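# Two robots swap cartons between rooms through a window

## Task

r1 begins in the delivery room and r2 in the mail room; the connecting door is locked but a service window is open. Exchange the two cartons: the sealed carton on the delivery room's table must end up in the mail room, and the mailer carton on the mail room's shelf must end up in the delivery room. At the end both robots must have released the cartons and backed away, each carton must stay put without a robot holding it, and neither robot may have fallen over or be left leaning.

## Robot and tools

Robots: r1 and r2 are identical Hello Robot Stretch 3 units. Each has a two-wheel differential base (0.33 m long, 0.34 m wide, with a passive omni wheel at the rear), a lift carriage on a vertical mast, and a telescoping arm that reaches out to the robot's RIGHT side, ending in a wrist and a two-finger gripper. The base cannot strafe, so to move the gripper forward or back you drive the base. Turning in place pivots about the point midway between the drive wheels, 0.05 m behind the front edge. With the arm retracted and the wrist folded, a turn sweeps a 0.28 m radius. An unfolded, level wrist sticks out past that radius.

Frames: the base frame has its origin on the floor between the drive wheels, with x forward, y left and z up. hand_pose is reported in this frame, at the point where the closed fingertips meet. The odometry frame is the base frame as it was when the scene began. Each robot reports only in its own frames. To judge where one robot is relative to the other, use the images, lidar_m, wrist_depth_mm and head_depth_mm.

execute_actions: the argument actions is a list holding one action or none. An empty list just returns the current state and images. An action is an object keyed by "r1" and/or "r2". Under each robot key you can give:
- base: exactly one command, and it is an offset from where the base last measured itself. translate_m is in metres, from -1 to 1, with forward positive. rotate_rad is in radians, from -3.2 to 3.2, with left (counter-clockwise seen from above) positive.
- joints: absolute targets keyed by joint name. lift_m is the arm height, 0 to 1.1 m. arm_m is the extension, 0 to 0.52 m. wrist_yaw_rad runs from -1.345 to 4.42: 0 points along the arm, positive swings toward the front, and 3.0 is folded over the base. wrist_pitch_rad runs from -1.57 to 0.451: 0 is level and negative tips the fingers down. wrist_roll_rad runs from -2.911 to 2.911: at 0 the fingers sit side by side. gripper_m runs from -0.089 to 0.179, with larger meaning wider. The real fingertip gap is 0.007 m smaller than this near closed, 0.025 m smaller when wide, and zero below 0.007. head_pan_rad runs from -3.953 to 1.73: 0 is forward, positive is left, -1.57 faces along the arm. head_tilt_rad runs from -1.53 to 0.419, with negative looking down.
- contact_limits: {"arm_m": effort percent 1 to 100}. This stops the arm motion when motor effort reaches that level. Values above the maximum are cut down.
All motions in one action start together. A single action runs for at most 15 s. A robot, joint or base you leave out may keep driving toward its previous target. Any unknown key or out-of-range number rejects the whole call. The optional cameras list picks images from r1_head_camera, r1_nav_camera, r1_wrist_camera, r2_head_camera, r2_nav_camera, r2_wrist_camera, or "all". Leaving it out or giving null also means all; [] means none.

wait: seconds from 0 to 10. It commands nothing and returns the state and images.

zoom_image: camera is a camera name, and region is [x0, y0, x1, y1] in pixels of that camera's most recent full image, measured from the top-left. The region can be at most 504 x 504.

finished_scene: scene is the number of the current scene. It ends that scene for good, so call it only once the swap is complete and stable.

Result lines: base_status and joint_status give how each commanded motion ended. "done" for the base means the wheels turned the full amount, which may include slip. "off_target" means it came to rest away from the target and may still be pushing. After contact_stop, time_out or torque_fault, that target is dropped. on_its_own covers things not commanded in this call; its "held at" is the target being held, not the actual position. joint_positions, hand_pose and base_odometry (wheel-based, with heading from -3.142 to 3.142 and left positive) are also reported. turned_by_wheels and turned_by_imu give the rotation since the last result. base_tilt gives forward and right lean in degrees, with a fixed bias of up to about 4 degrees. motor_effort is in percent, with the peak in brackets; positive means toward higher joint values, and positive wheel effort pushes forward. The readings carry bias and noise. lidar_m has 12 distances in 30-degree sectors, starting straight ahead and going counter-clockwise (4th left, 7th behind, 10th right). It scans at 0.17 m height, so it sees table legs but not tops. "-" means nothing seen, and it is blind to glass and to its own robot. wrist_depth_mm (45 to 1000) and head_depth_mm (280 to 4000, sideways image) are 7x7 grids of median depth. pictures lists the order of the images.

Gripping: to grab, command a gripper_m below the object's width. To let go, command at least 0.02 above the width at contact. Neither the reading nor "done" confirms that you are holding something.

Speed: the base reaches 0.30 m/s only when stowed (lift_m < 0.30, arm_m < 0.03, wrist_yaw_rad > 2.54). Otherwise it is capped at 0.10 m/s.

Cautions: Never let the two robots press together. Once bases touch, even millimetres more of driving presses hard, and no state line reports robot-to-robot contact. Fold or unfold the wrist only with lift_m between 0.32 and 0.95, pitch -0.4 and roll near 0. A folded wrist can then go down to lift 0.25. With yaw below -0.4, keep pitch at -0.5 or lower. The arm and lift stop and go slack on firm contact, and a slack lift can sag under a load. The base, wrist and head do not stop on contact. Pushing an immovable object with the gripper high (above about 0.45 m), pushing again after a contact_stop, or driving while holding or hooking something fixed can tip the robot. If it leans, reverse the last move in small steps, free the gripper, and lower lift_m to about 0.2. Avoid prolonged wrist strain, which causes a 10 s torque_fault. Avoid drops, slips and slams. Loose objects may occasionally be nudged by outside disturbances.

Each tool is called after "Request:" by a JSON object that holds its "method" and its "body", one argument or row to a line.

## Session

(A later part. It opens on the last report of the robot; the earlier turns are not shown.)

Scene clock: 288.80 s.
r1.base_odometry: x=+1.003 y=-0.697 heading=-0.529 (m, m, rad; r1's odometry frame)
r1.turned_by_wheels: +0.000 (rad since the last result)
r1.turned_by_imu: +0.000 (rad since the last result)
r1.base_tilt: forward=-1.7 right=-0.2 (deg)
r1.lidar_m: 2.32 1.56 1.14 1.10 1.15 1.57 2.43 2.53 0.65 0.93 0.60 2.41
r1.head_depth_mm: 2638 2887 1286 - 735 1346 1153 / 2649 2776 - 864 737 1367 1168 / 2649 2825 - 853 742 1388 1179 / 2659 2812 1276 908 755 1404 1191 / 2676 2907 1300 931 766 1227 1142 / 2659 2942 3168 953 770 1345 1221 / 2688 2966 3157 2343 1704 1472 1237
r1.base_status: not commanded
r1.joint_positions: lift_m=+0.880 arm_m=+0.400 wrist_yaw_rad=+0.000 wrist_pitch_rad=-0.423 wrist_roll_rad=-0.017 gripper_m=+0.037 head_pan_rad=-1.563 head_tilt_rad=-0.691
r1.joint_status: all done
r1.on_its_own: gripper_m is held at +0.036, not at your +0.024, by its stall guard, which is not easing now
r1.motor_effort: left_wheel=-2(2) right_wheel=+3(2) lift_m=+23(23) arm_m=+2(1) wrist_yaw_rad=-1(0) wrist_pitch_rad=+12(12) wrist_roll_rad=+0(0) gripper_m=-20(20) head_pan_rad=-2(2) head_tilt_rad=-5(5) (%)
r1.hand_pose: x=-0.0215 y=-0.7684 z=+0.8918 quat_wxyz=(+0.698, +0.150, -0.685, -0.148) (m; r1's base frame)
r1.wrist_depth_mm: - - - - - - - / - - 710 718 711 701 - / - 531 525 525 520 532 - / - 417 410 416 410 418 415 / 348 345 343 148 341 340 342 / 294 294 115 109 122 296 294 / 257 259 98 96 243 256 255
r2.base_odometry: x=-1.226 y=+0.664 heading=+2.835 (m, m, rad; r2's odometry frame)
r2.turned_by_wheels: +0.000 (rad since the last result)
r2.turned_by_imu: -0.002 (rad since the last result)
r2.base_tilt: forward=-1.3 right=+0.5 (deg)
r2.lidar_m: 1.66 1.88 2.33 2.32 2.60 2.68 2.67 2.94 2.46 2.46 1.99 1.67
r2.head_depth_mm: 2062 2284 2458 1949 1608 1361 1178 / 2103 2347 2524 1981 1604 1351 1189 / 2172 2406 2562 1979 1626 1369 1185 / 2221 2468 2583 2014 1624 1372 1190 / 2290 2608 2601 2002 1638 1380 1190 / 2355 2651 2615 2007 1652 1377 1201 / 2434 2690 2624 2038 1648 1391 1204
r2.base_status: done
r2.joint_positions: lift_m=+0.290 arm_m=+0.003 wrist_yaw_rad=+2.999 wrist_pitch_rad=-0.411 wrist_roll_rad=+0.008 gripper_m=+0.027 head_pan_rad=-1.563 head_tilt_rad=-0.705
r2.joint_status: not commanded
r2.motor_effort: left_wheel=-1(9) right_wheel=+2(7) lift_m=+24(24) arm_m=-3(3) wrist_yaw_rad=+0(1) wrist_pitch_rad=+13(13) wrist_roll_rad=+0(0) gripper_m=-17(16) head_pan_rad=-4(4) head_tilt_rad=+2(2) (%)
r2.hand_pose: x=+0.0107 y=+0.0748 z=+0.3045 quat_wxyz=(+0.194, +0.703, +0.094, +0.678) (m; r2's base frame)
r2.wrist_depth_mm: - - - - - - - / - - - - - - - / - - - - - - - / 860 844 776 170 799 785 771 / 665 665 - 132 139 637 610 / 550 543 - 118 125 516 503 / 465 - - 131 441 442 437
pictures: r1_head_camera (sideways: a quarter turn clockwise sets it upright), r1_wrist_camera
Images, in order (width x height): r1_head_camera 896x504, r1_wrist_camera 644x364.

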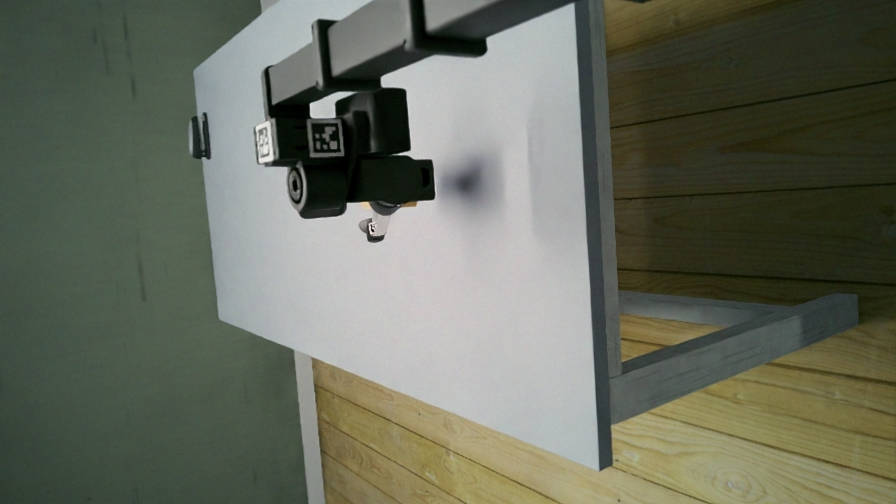

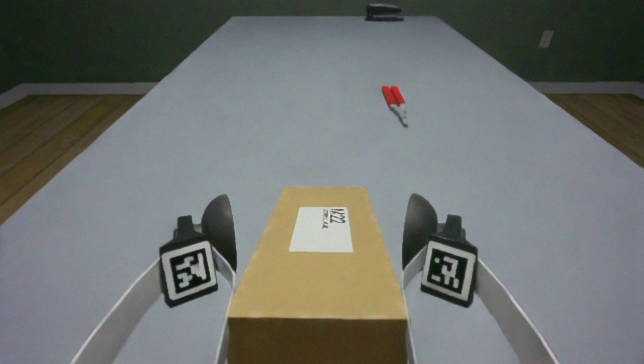

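Request:
{"method": "execute_actions", "body": {
  "actions": [
    {"r1":{"joints":{"lift_m":0.772}},"r2":{"base":{"translate_m":0.75}}}
  ],
  "cameras": []
}}

Request:
{"method": "execute_actions", "body": {
  "actions": [
    {"r1":{"joints":{"gripper_m":0.14}},"r2":{"base":{"rotate_rad":1.38},"joints":{"lift_m":0.84}}}
  ],
  "cameras": []
}}

Request:
{"method": "execute_actions", "body": {
  "actions": [
    {"r1":{"joints":{"arm_m":0.002,"lift_m":0.85}},"r2":{"base":{"translate_m":-0.14},"joints":{"wrist_yaw_rad":0}}}
  ],
  "cameras": []
}}

Request:
{"method": "execute_actions", "body": {
  "actions": [
    {"r2":{"joints":{"arm_m":0.32,"lift_m":0.79}}}
  ],
  "cameras": ["r2_head_camera","r2_wrist_camera","r1_wrist_camera"]
}}

Scene clock: 302.60 s.
r1.base_odometry: x=+1.003 y=-0.697 heading=-0.529 (m, m, rad; r1's odometry frame)
r1.turned_by_wheels: +0.000 (rad since the last result)
r1.turned_by_imu: -0.001 (rad since the last result)
r1.base_tilt: forward=-1.7 right=-0.3 (deg)
r1.lidar_m: 2.33 1.56 1.14 1.10 1.15 1.57 2.44 2.53 0.65 0.93 0.60 2.41
r1.head_depth_mm: 2626 2876 1156 887 - 1347 1145 / 2631 2824 1208 - 733 1370 1168 / 2646 2815 1233 - 737 1388 1173 / 2674 2838 1270 909 754 1411 1194 / 2654 2919 1308 932 765 1223 1141 / 2661 2968 3185 953 768 1349 1220 / 2678 2931 3172 2367 1706 1464 1235
r1.base_status: not commanded
r1.joint_positions: lift_m=+0.772 arm_m=+0.400 wrist_yaw_rad=+0.000 wrist_pitch_rad=-0.421 wrist_roll_rad=-0.017 gripper_m=+0.037 head_pan_rad=-1.563 head_tilt_rad=-0.691
r1.joint_status: all done
r1.on_its_own: gripper_m is held at +0.036, not at your +0.024, by its stall guard, which is not easing now
r1.motor_effort: left_wheel=-2(1) right_wheel=+2(2) lift_m=+23(24) arm_m=+2(2) wrist_yaw_rad=-1(1) wrist_pitch_rad=+11(12) wrist_roll_rad=+0(0) gripper_m=-19(20) head_pan_rad=-3(2) head_tilt_rad=-4(5) (%)
r1.hand_pose: x=-0.0215 y=-0.7687 z=+0.7843 quat_wxyz=(+0.698, +0.149, -0.685, -0.147) (m; r1's base frame)
r1.wrist_depth_mm: - - 655 643 633 642 - / - 410 409 409 411 410 405 / 299 305 301 190 300 298 302 / 237 237 238 148 237 238 236 / 197 197 127 123 131 196 195 / 168 168 108 105 109 166 167 / 146 146 106 98 138 145 144
r2.base_odometry: x=-1.941 y=+0.891 heading=+2.835 (m, m, rad; r2's odometry frame)
r2.turned_by_wheels: +0.000 (rad since the last result)
r2.turned_by_imu: -0.002 (rad since the last result)
r2.base_tilt: forward=-1.3 right=+0.5 (deg)
r2.lidar_m: 0.92 1.04 1.72 2.17 2.44 3.43 3.42 3.15 2.62 2.04 1.10 0.93
r2.head_depth_mm: 2189 2464 2528 1969 1611 1355 1182 / 2259 2508 2541 1972 1620 1369 1187 / 2316 2574 2587 1987 1626 1377 1183 / 2363 2673 2602 2003 1630 1380 1191 / 2220 2380 2400 2002 1631 1373 1196 / 1778 1852 1985 1948 1648 1389 1203 / 1472 1533 1618 885 1632 1386 1202
r2.base_status: done
r2.joint_positions: lift_m=+0.290 arm_m=+0.003 wrist_yaw_rad=+2.999 wrist_pitch_rad=-0.411 wrist_roll_rad=+0.008 gripper_m=+0.027 head_pan_rad=-1.563 head_tilt_rad=-0.705
r2.joint_status: not commanded
r2.motor_effort: left_wheel=-1(10) right_wheel=+2(6) lift_m=+24(23) arm_m=-3(3) wrist_yaw_rad=+1(2) wrist_pitch_rad=+13(13) wrist_roll_rad=+0(0) gripper_m=-17(16) head_pan_rad=-5(4) head_tilt_rad=+2(2) (%)
r2.hand_pose: x=+0.0107 y=+0.0748 z=+0.3045 quat_wxyz=(+0.194, +0.703, +0.094, +0.678) (m; r2's base frame)
r2.wrist_depth_mm: - - - - - - - / - - - - - - - / - - - - - - - / 861 831 773 169 802 784 779 / 672 661 - 133 139 631 622 / 554 547 - 118 125 519 515 / 465 - - 131 438 445 439
pictures: none
No camera images: the call's "cameras" was empty. Leave "cameras" out to get every camera's image.

Scene clock: 308.43 s.
r1.base_odometry: x=+1.003 y=-0.697 heading=-0.529 (m, m, rad; r1's odometry frame)
r1.turned_by_wheels: +0.000 (rad since the last result)
r1.turned_by_imu: +0.000 (rad since the last result)
r1.base_tilt: forward=-1.8 right=-0.3 (deg)
r1.lidar_m: 2.32 1.56 1.15 1.10 1.15 1.58 2.44 2.53 0.65 0.93 0.60 2.41
r1.head_depth_mm: 2640 2896 1168 890 - 1352 1149 / 2635 2822 1211 - 735 1379 1167 / 2663 2847 1239 - 740 1388 1176 / 2666 2841 1268 915 755 1403 1188 / 2673 2909 1307 927 765 1220 1143 / 2677 2979 3176 950 768 1340 1219 / 2661 2971 3165 2346 1710 1469 1234
r1.base_status: not commanded
r1.joint_positions: lift_m=+0.772 arm_m=+0.400 wrist_yaw_rad=+0.000 wrist_pitch_rad=-0.421 wrist_roll_rad=-0.017 gripper_m=+0.140 head_pan_rad=-1.563 head_tilt_rad=-0.691
r1.joint_status: all done
r1.motor_effort: left_wheel=-1(2) right_wheel=+3(2) lift_m=+23(23) arm_m=+2(2) wrist_yaw_rad=-1(1) wrist_pitch_rad=+11(11) wrist_roll_rad=+0(0) gripper_m=+0(84) head_pan_rad=-2(2) head_tilt_rad=-4(4) (%)
r1.hand_pose: x=-0.0215 y=-0.7687 z=+0.7843 quat_wxyz=(+0.698, +0.149, -0.685, -0.147) (m; r1's base frame)
r1.wrist_depth_mm: - - 647 645 636 640 - / - 414 409 408 405 402 408 / 305 302 299 188 299 297 299 / 238 238 237 149 237 237 236 / 198 204 190 123 189 202 195 / 173 - 158 105 162 - 166 / - 146 106 98 138 145 145
r2.base_odometry: x=-1.941 y=+0.891 heading=-2.068 (m, m, rad; r2's odometry frame)
r2.turned_by_wheels: +1.380 (rad since the last result)
r2.turned_by_imu: +1.366 (rad since the last result)
r2.base_tilt: forward=-1.3 right=+0.5 (deg)
r2.lidar_m: 2.17 2.27 3.18 3.42 3.58 2.70 2.62 1.27 0.95 0.92 0.97 1.35
r2.head_depth_mm: 758 849 947 802 691 1420 - / 765 854 960 804 694 1387 - / 770 867 963 809 699 1397 - / 778 873 973 813 701 1435 - / 783 881 981 818 706 1397 1197 / 791 891 1022 1138 1368 1390 1199 / 797 894 1027 1210 1464 1384 1198
r2.base_status: done
r2.joint_positions: lift_m=+0.840 arm_m=+0.003 wrist_yaw_rad=+2.999 wrist_pitch_rad=-0.411 wrist_roll_rad=+0.008 gripper_m=+0.027 head_pan_rad=-1.563 head_tilt_rad=-0.704
r2.joint_status: all done
r2.motor_effort: left_wheel=-2(10) right_wheel=+2(6) lift_m=+39(41) arm_m=-3(3) wrist_yaw_rad=+1(0) wrist_pitch_rad=+13(13) wrist_roll_rad=+0(0) gripper_m=-16(17) head_pan_rad=-4(4) head_tilt_rad=+2(2) (%)
r2.hand_pose: x=+0.0107 y=+0.0747 z=+0.8539 quat_wxyz=(+0.194, +0.703, +0.094, +0.678) (m; r2's base frame)
r2.wrist_depth_mm: - - - - - - - / - - - - - - - / - - - - - - - / - - - 168 - - - / - - - 133 139 - - / - - - 119 124 - - / - - - 133 - - -
pictures: none
No camera images: the call's "cameras" was empty. Leave "cameras" out to get every camera's image.

Scene clock: 312.57 s.
r1.base_odometry: x=+1.003 y=-0.697 heading=-0.529 (m, m, rad; r1's odometry frame)
r1.turned_by_wheels: +0.000 (rad since the last result)
r1.turned_by_imu: +0.000 (rad since the last result)
r1.base_tilt: forward=-1.8 right=-0.3 (deg)
r1.lidar_m: 2.33 1.56 1.15 1.10 1.14 1.57 2.44 2.52 0.65 0.93 0.60 2.41
r1.head_depth_mm: 2648 2890 1164 853 733 1385 - / 2639 2792 1199 875 735 - - / 2675 2829 1235 837 744 - 1151 / 2654 2878 1267 904 755 1387 1192 / 2650 2916 1305 933 765 1229 1150 / 2684 3000 3183 952 772 1346 1222 / 2684 2993 3166 2324 1707 1468 1238
r1.base_status: not commanded
r1.joint_positions: lift_m=+0.850 arm_m=+0.002 wrist_yaw_rad=+0.000 wrist_pitch_rad=-0.421 wrist_roll_rad=-0.017 gripper_m=+0.140 head_pan_rad=-1.563 head_tilt_rad=-0.691
r1.joint_status: all done
r1.motor_effort: left_wheel=-2(1) right_wheel=+2(2) lift_m=+42(43) arm_m=-2(3) wrist_yaw_rad=+0(0) wrist_pitch_rad=+10(11) wrist_roll_rad=+0(0) gripper_m=+1(1) head_pan_rad=-2(2) head_tilt_rad=-5(4) (%)
r1.hand_pose: x=-0.0215 y=-0.3713 z=+0.8617 quat_wxyz=(+0.698, +0.149, -0.685, -0.147) (m; r1's base frame)
r1.wrist_depth_mm: - - - - - - - / - - 639 592 630 629 - / - 479 473 465 474 467 465 / 373 376 371 369 372 366 367 / - 404 411 415 406 398 408 / - - - - - - - / - 593 979 - - 603 -
r2.base_odometry: x=-1.874 y=+1.014 heading=-2.068 (m, m, rad; r2's odometry frame)
r2.turned_by_wheels: +0.000 (rad since the last result)
r2.turned_by_imu: +0.000 (rad since the last result)
r2.base_tilt: forward=-1.3 right=+0.5 (deg)
r2.lidar_m: 2.31 2.42 3.35 3.43 3.44 2.55 2.48 1.27 0.95 0.92 0.97 1.35
r2.head_depth_mm: 754 848 940 803 674 1426 - / 762 853 952 806 692 1399 - / 765 861 961 809 522 - - / 773 867 971 813 700 1378 1191 / 780 876 977 819 703 1368 1197 / 788 884 986 822 710 1387 1194 / 793 892 1020 829 731 1390 1203
r2.base_status: done
r2.joint_positions: lift_m=+0.840 arm_m=+0.003 wrist_yaw_rad=+0.001 wrist_pitch_rad=-0.411 wrist_roll_rad=+0.008 gripper_m=+0.027 head_pan_rad=-1.563 head_tilt_rad=-0.704
r2.joint_status: all done
r2.motor_effort: left_wheel=-1(8) right_wheel=+3(2) lift_m=+39(39) arm_m=-3(3) wrist_yaw_rad=-1(2) wrist_pitch_rad=+13(13) wrist_roll_rad=+0(0) gripper_m=-16(17) head_pan_rad=-4(4) head_tilt_rad=+2(2) (%)
r2.hand_pose: x=-0.0212 y=-0.3735 z=+0.8539 quat_wxyz=(+0.690, +0.145, -0.694, -0.145) (m; r2's base frame)
r2.wrist_depth_mm: 643 636 611 607 588 585 577 / 705 704 685 661 664 625 611 / 779 602 557 541 526 512 488 / 647 420 407 169 392 384 378 / 336 328 324 132 139 307 302 / - - - 119 125 286 280 / - - - 134 - - 983
pictures: none
No camera images: the call's "cameras" was empty. Leave "cameras" out to get every camera's image.

Scene clock: 316.10 s.
r1.base_odometry: x=+1.003 y=-0.697 heading=-0.529 (m, m, rad; r1's odometry frame)
r1.turned_by_wheels: +0.000 (rad since the last result)
r1.turned_by_imu: +0.000 (rad since the last result)
r1.base_tilt: forward=-1.8 right=-0.3 (deg)
r1.lidar_m: 2.32 1.56 1.15 1.10 1.15 1.57 2.44 2.53 0.65 0.93 0.60 2.41
r1.head_depth_mm: 2608 2920 1167 853 734 1388 - / 2613 2807 1201 870 734 - - / 2663 2809 1233 833 742 - 1163 / 2665 2856 1268 905 756 1391 1189 / 2638 2936 1313 929 764 1223 1151 / 2696 2969 3237 951 770 1350 1215 / 2680 2997 3202 2346 1705 1464 1231
r1.base_status: not commanded
r1.joint_positions: lift_m=+0.850 arm_m=+0.002 wrist_yaw_rad=+0.000 wrist_pitch_rad=-0.421 wrist_roll_rad=-0.017 gripper_m=+0.140 head_pan_rad=-1.563 head_tilt_rad=-0.691
r1.joint_status: not commanded
r1.motor_effort: left_wheel=-1(1) right_wheel=+2(2) lift_m=+41(42) arm_m=-2(2) wrist_yaw_rad=+0(1) wrist_pitch_rad=+10(10) wrist_roll_rad=+0(0) gripper_m=+0(1) head_pan_rad=-2(2) head_tilt_rad=-5(4) (%)
r1.hand_pose: x=-0.0215 y=-0.3713 z=+0.8617 quat_wxyz=(+0.698, +0.149, -0.685, -0.147) (m; r1's base frame)
r1.wrist_depth_mm: - - - - - - - / - - 640 585 648 632 - / - 471 475 476 466 470 463 / 374 371 369 369 371 368 367 / - 401 413 415 409 396 414 / - - - - - - - / - 595 978 - - 596 -
r2.base_odometry: x=-1.874 y=+1.014 heading=-2.068 (m, m, rad; r2's odometry frame)
r2.turned_by_wheels: +0.000 (rad since the last result)
r2.turned_by_imu: +0.000 (rad since the last result)
r2.base_tilt: forward=-1.3 right=+0.5 (deg)
r2.lidar_m: 2.31 2.41 3.34 3.42 3.42 2.54 2.47 1.27 0.95 0.92 0.96 1.34
r2.head_depth_mm: 754 845 944 - - 1358 1171 / 760 851 951 - 694 1366 1183 / 766 861 961 - 698 1376 1189 / 773 868 969 813 703 1372 1193 / 777 876 979 818 703 1377 1194 / 785 883 981 823 707 1387 1196 / 790 894 1020 827 732 1396 1204
r2.base_status: not commanded
r2.joint_positions: lift_m=+0.790 arm_m=+0.320 wrist_yaw_rad=+0.000 wrist_pitch_rad=-0.412 wrist_roll_rad=+0.008 gripper_m=+0.027 head_pan_rad=-1.563 head_tilt_rad=-0.704
r2.joint_status: all done
r2.motor_effort: left_wheel=-2(2) right_wheel=+2(3) lift_m=+24(35) arm_m=+4(2) wrist_yaw_rad=-1(1) wrist_pitch_rad=+13(14) wrist_roll_rad=+0(0) gripper_m=-16(17) head_pan_rad=-5(4) head_tilt_rad=+2(2) (%)
r2.hand_pose: x=-0.0215 y=-0.6899 z=+0.8044 quat_wxyz=(+0.690, +0.144, -0.694, -0.145) (m; r2's base frame)
r2.wrist_depth_mm: 339 332 325 318 310 304 299 / 369 364 352 343 339 328 319 / 394 388 377 367 358 348 342 / 322 312 308 170 298 291 285 / 251 247 245 133 139 235 230 / 206 204 - 119 124 195 191 / 176 174 172 134 164 166 165
pictures: r1_wrist_camera, r2_head_camera (sideways: a quarter turn clockwise sets it upright), r2_wrist_camera
Images, in order (width x height): r1_wrist_camera 644x364, r2_head_camera 896x504, r2_wrist_camera 644x364.

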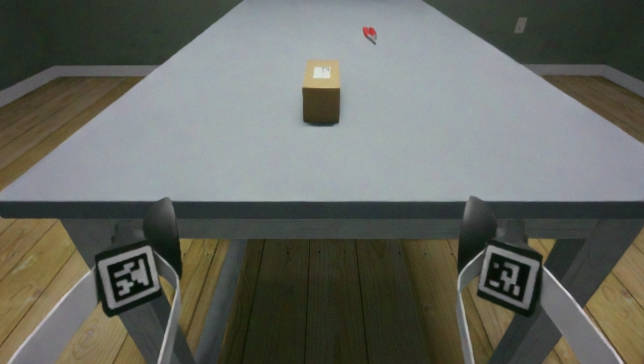

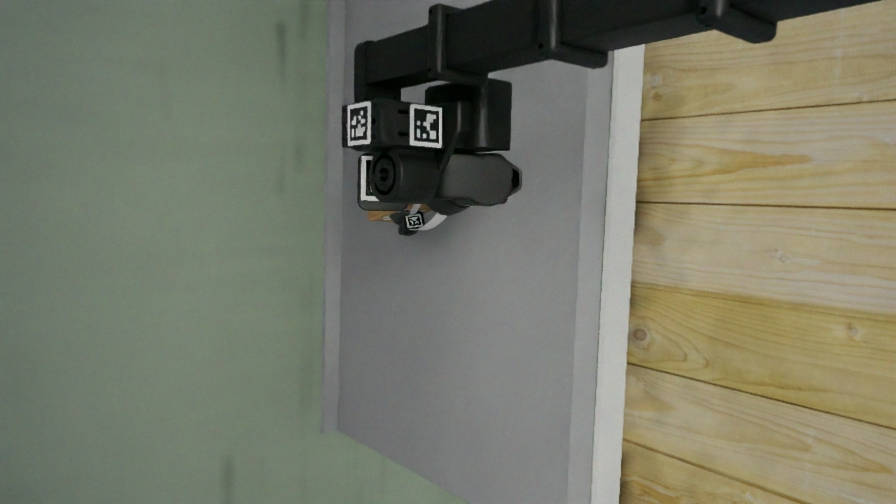

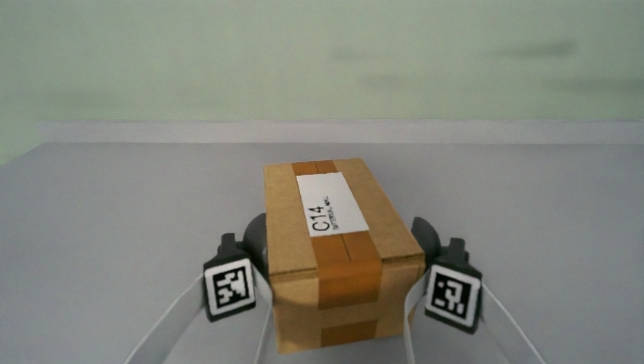

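Request:
{"method": "execute_actions", "body": {
  "actions": [
    {"r2":{"joints":{"lift_m":0.77}}}
  ],
  "cameras": []
}}

Request:
{"method": "execute_actions", "body": {
  "actions": [
    {"r2":{"joints":{"gripper_m":0.14}}}
  ],
  "cameras": []
}}

Request:
{"method": "execute_actions", "body": {
  "actions": [
    {"r2":{"joints":{"arm_m":0.003,"lift_m":0.82}}}
  ],
  "cameras": ["r2_wrist_camera"]
}}

Request:
{"method": "finished_scene", "body": {
  "scene": 1
}}

Scene clock: 325.10 s.
r1.base_odometry: x=+1.003 y=-0.697 heading=-0.529 (m, m, rad; r1's odometry frame)
r1.turned_by_wheels: +0.000 (rad since the last result)
r1.turned_by_imu: +0.000 (rad since the last result)
r1.base_tilt: forward=-1.8 right=-0.3 (deg)
r1.lidar_m: 2.33 1.56 1.14 1.10 1.15 1.58 2.44 2.53 0.65 0.93 0.60 2.42
r1.head_depth_mm: 2629 2917 1178 854 732 1379 - / 2642 2778 1197 872 734 - - / 2679 2804 1231 836 739 - 1158 / 2664 2851 1275 909 753 1389 1186 / 2671 2901 1305 927 766 1226 1147 / 2676 2947 3171 951 768 1342 1213 / 2675 2966 3199 2336 1707 1464 1223
r1.base_status: not commanded
r1.joint_positions: lift_m=+0.850 arm_m=+0.002 wrist_yaw_rad=+0.000 wrist_pitch_rad=-0.421 wrist_roll_rad=-0.017 gripper_m=+0.140 head_pan_rad=-1.563 head_tilt_rad=-0.691
r1.joint_status: not commanded
r1.motor_effort: left_wheel=-1(2) right_wheel=+2(2) lift_m=+42(42) arm_m=-2(2) wrist_yaw_rad=-1(0) wrist_pitch_rad=+10(10) wrist_roll_rad=+0(0) gripper_m=+0(0) head_pan_rad=-3(2) head_tilt_rad=-4(4) (%)
r1.hand_pose: x=-0.0215 y=-0.3713 z=+0.8617 quat_wxyz=(+0.698, +0.149, -0.685, -0.147) (m; r1's base frame)
r1.wrist_depth_mm: - - - - - - - / - - 645 575 632 640 - / - 472 465 465 463 467 462 / 372 369 374 367 374 374 363 / - 403 413 414 409 400 412 / - - - - - - - / - 593 997 - - 587 -
r2.base_odometry: x=-1.874 y=+1.014 heading=-2.068 (m, m, rad; r2's odometry frame)
r2.turned_by_wheels: +0.000 (rad since the last result)
r2.turned_by_imu: +0.000 (rad since the last result)
r2.base_tilt: forward=-1.4 right=+0.6 (deg)
r2.lidar_m: 2.31 2.42 3.34 3.42 3.43 2.55 2.47 1.27 0.95 0.92 0.96 1.34
r2.head_depth_mm: 755 844 942 828 - 1366 1157 / 760 853 955 - 693 1360 1184 / 765 859 964 - 697 1359 1185 / 772 866 971 809 701 1373 1191 / 780 877 974 819 703 1375 1192 / 784 885 981 821 707 1383 1195 / 793 895 1024 829 734 1391 1199
r2.base_status: not commanded
r2.joint_positions: lift_m=+0.770 arm_m=+0.320 wrist_yaw_rad=+0.000 wrist_pitch_rad=-0.410 wrist_roll_rad=+0.008 gripper_m=+0.027 head_pan_rad=-1.563 head_tilt_rad=-0.704
r2.joint_status: all done
r2.motor_effort: left_wheel=-1(1) right_wheel=+2(2) lift_m=+23(25) arm_m=+3(3) wrist_yaw_rad=+0(0) wrist_pitch_rad=+13(13) wrist_roll_rad=+0(0) gripper_m=-16(16) head_pan_rad=-3(5) head_tilt_rad=+2(1) (%)
r2.hand_pose: x=-0.0215 y=-0.6900 z=+0.7848 quat_wxyz=(+0.690, +0.144, -0.695, -0.145) (m; r2's base frame)
r2.wrist_depth_mm: 339 331 326 316 311 305 298 / 372 361 353 344 337 330 319 / 378 370 364 353 342 332 329 / 283 277 270 169 261 257 252 / 222 217 217 132 139 205 202 / 181 180 - 118 125 171 169 / 155 153 152 134 144 147 145
pictures: none
No camera images: the call's "cameras" was empty. Leave "cameras" out to get every camera's image.

Scene clock: 326.73 s.
r1.base_odometry: x=+1.003 y=-0.697 heading=-0.529 (m, m, rad; r1's odometry frame)
r1.turned_by_wheels: +0.000 (rad since the last result)
r1.turned_by_imu: +0.000 (rad since the last result)
r1.base_tilt: forward=-1.8 right=-0.3 (deg)
r1.lidar_m: 2.32 1.56 1.14 1.10 1.15 1.57 2.44 2.53 0.65 0.93 0.60 2.41
r1.head_depth_mm: 2656 2825 1168 854 733 1388 - / 2629 2788 1197 871 734 - - / 2626 2785 1238 835 741 - 1161 / 2652 2824 1269 908 752 1391 1192 / 2649 2874 1311 926 765 1231 1147 / 2674 2963 3205 955 769 1341 1222 / 2692 2915 3172 2369 1697 1470 1236
r1.base_status: not commanded
r1.joint_positions: lift_m=+0.850 arm_m=+0.002 wrist_yaw_rad=+0.000 wrist_pitch_rad=-0.421 wrist_roll_rad=-0.017 gripper_m=+0.140 head_pan_rad=-1.563 head_tilt_rad=-0.691
r1.joint_status: not commanded
r1.motor_effort: left_wheel=-1(2) right_wheel=+2(2) lift_m=+42(42) arm_m=-2(2) wrist_yaw_rad=-1(1) wrist_pitch_rad=+10(10) wrist_roll_rad=+0(0) gripper_m=+0(0) head_pan_rad=-2(2) head_tilt_rad=-5(4) (%)
r1.hand_pose: x=-0.0215 y=-0.3713 z=+0.8617 quat_wxyz=(+0.698, +0.149, -0.685, -0.147) (m; r1's base frame)
r1.wrist_depth_mm: - - - - - - - / - - 642 585 640 643 - / - 466 470 474 465 465 463 / 377 375 372 374 368 371 369 / - 400 408 413 406 398 409 / - - - - - - - / - 582 991 - - 604 -
r2.base_odometry: x=-1.874 y=+1.014 heading=-2.068 (m, m, rad; r2's odometry frame)
r2.turned_by_wheels: +0.000 (rad since the last result)
r2.turned_by_imu: +0.000 (rad since the last result)
r2.base_tilt: forward=-1.1 right=+0.5 (deg)
r2.lidar_m: 2.31 2.42 3.34 3.42 3.42 2.55 2.48 1.27 0.95 0.92 0.96 1.35
r2.head_depth_mm: 755 847 942 826 - 1359 1157 / 759 853 957 - 691 1362 1184 / 765 860 963 - 697 1369 1188 / 775 868 970 792 700 1376 1194 / 779 874 979 819 704 1378 1188 / 788 885 985 822 710 1386 1198 / 791 893 1021 828 732 1390 1203
r2.base_status: not commanded
r2.joint_positions: lift_m=+0.770 arm_m=+0.320 wrist_yaw_rad=+0.000 wrist_pitch_rad=-0.405 wrist_roll_rad=+0.008 gripper_m=+0.140 head_pan_rad=-1.563 head_tilt_rad=-0.704
r2.joint_status: all done
r2.motor_effort: left_wheel=-2(2) right_wheel=+2(2) lift_m=+23(23) arm_m=+3(3) wrist_yaw_rad=+0(1) wrist_pitch_rad=+10(13) wrist_roll_rad=+0(0) gripper_m=+0(82) head_pan_rad=-4(4) head_tilt_rad=+2(2) (%)
r2.hand_pose: x=-0.0215 y=-0.6906 z=+0.7858 quat_wxyz=(+0.690, +0.142, -0.695, -0.143) (m; r2's base frame)
r2.wrist_depth_mm: 339 332 324 316 310 305 295 / 371 359 353 341 336 328 322 / 377 373 364 353 343 334 326 / 286 282 276 174 263 258 255 / 225 225 216 138 195 214 205 / 184 188 173 121 131 - 171 / 160 149 153 135 145 144 145
pictures: none
No camera images: the call's "cameras" was empty. Leave "cameras" out to get every camera's image.

Scene clock: 330.27 s.
r1.base_odometry: x=+1.003 y=-0.697 heading=-0.529 (m, m, rad; r1's odometry frame)
r1.turned_by_wheels: +0.000 (rad since the last result)
r1.turned_by_imu: +0.000 (rad since the last result)
r1.base_tilt: forward=-1.8 right=-0.3 (deg)
r1.lidar_m: 2.33 1.56 1.14 1.10 1.14 1.58 2.44 2.53 0.65 0.93 0.60 2.41
r1.head_depth_mm: 2671 2903 1169 853 731 1374 - / 2638 2790 1200 871 735 - - / 2666 2811 1239 835 742 - 1158 / 2634 2832 1269 908 756 1384 1190 / 2689 2904 1304 930 765 1227 1150 / 2680 2979 3177 954 772 1346 1214 / 2697 2964 3212 2355 1693 1466 1236
r1.base_status: not commanded
r1.joint_positions: lift_m=+0.850 arm_m=+0.002 wrist_yaw_rad=+0.000 wrist_pitch_rad=-0.421 wrist_roll_rad=-0.017 gripper_m=+0.140 head_pan_rad=-1.563 head_tilt_rad=-0.691
r1.joint_status: not commanded
r1.motor_effort: left_wheel=-1(1) right_wheel=+2(2) lift_m=+42(42) arm_m=-2(2) wrist_yaw_rad=-1(0) wrist_pitch_rad=+10(10) wrist_roll_rad=+0(0) gripper_m=+1(0) head_pan_rad=-2(2) head_tilt_rad=-4(4) (%)
r1.hand_pose: x=-0.0215 y=-0.3713 z=+0.8617 quat_wxyz=(+0.698, +0.149, -0.685, -0.147) (m; r1's base frame)
r1.wrist_depth_mm: - - - - - - - / - - 637 595 640 637 - / - 471 473 474 465 462 466 / 373 373 369 365 369 369 365 / - 403 409 410 416 408 406 / - - - - - - - / - 587 971 - - 591 -
r2.base_odometry: x=-1.874 y=+1.014 heading=-2.068 (m, m, rad; r2's odometry frame)
r2.turned_by_wheels: +0.000 (rad since the last result)
r2.turned_by_imu: +0.000 (rad since the last result)
r2.base_tilt: forward=-1.2 right=+0.4 (deg)
r2.lidar_m: 2.31 2.42 3.32 3.42 3.44 2.55 2.48 1.26 0.95 0.92 0.96 1.34
r2.head_depth_mm: 754 844 944 803 674 1389 - / 760 852 951 805 693 1396 - / 765 861 962 785 689 - - / 772 867 967 814 691 1377 1189 / 777 879 979 818 705 1378 1192 / 788 886 985 823 708 1384 1195 / 792 894 1022 826 732 1391 1206
r2.base_status: not commanded
r2.joint_positions: lift_m=+0.820 arm_m=+0.003 wrist_yaw_rad=+0.000 wrist_pitch_rad=-0.404 wrist_roll_rad=+0.008 gripper_m=+0.140 head_pan_rad=-1.563 head_tilt_rad=-0.704
r2.joint_status: all done
r2.motor_effort: left_wheel=-2(2) right_wheel=+2(3) lift_m=+38(38) arm_m=-2(3) wrist_yaw_rad=+1(0) wrist_pitch_rad=+10(10) wrist_roll_rad=+0(0) gripper_m=+0(0) head_pan_rad=-4(4) head_tilt_rad=+2(2) (%)
r2.hand_pose: x=-0.0215 y=-0.3745 z=+0.8356 quat_wxyz=(+0.690, +0.142, -0.695, -0.143) (m; r2's base frame)
r2.wrist_depth_mm: 658 642 619 609 599 590 574 / 715 681 672 647 643 616 615 / 778 528 510 437 495 479 445 / 389 384 374 367 363 357 349 / 316 313 294 291 289 291 277 / - - - 998 980 - 273 / - - - - - 1000 958
pictures: r2_wrist_camera
Images, in order (width x height): r2_wrist_camera 644x364.

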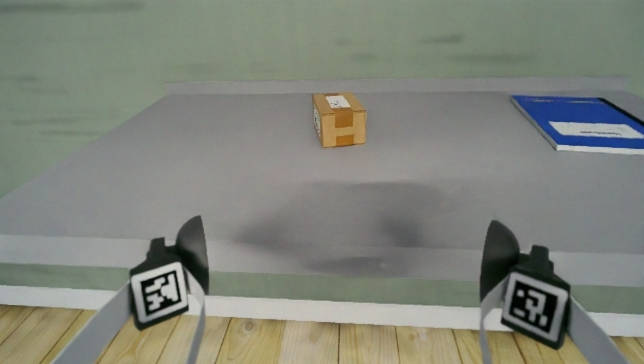

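The scene is finished: the task was done.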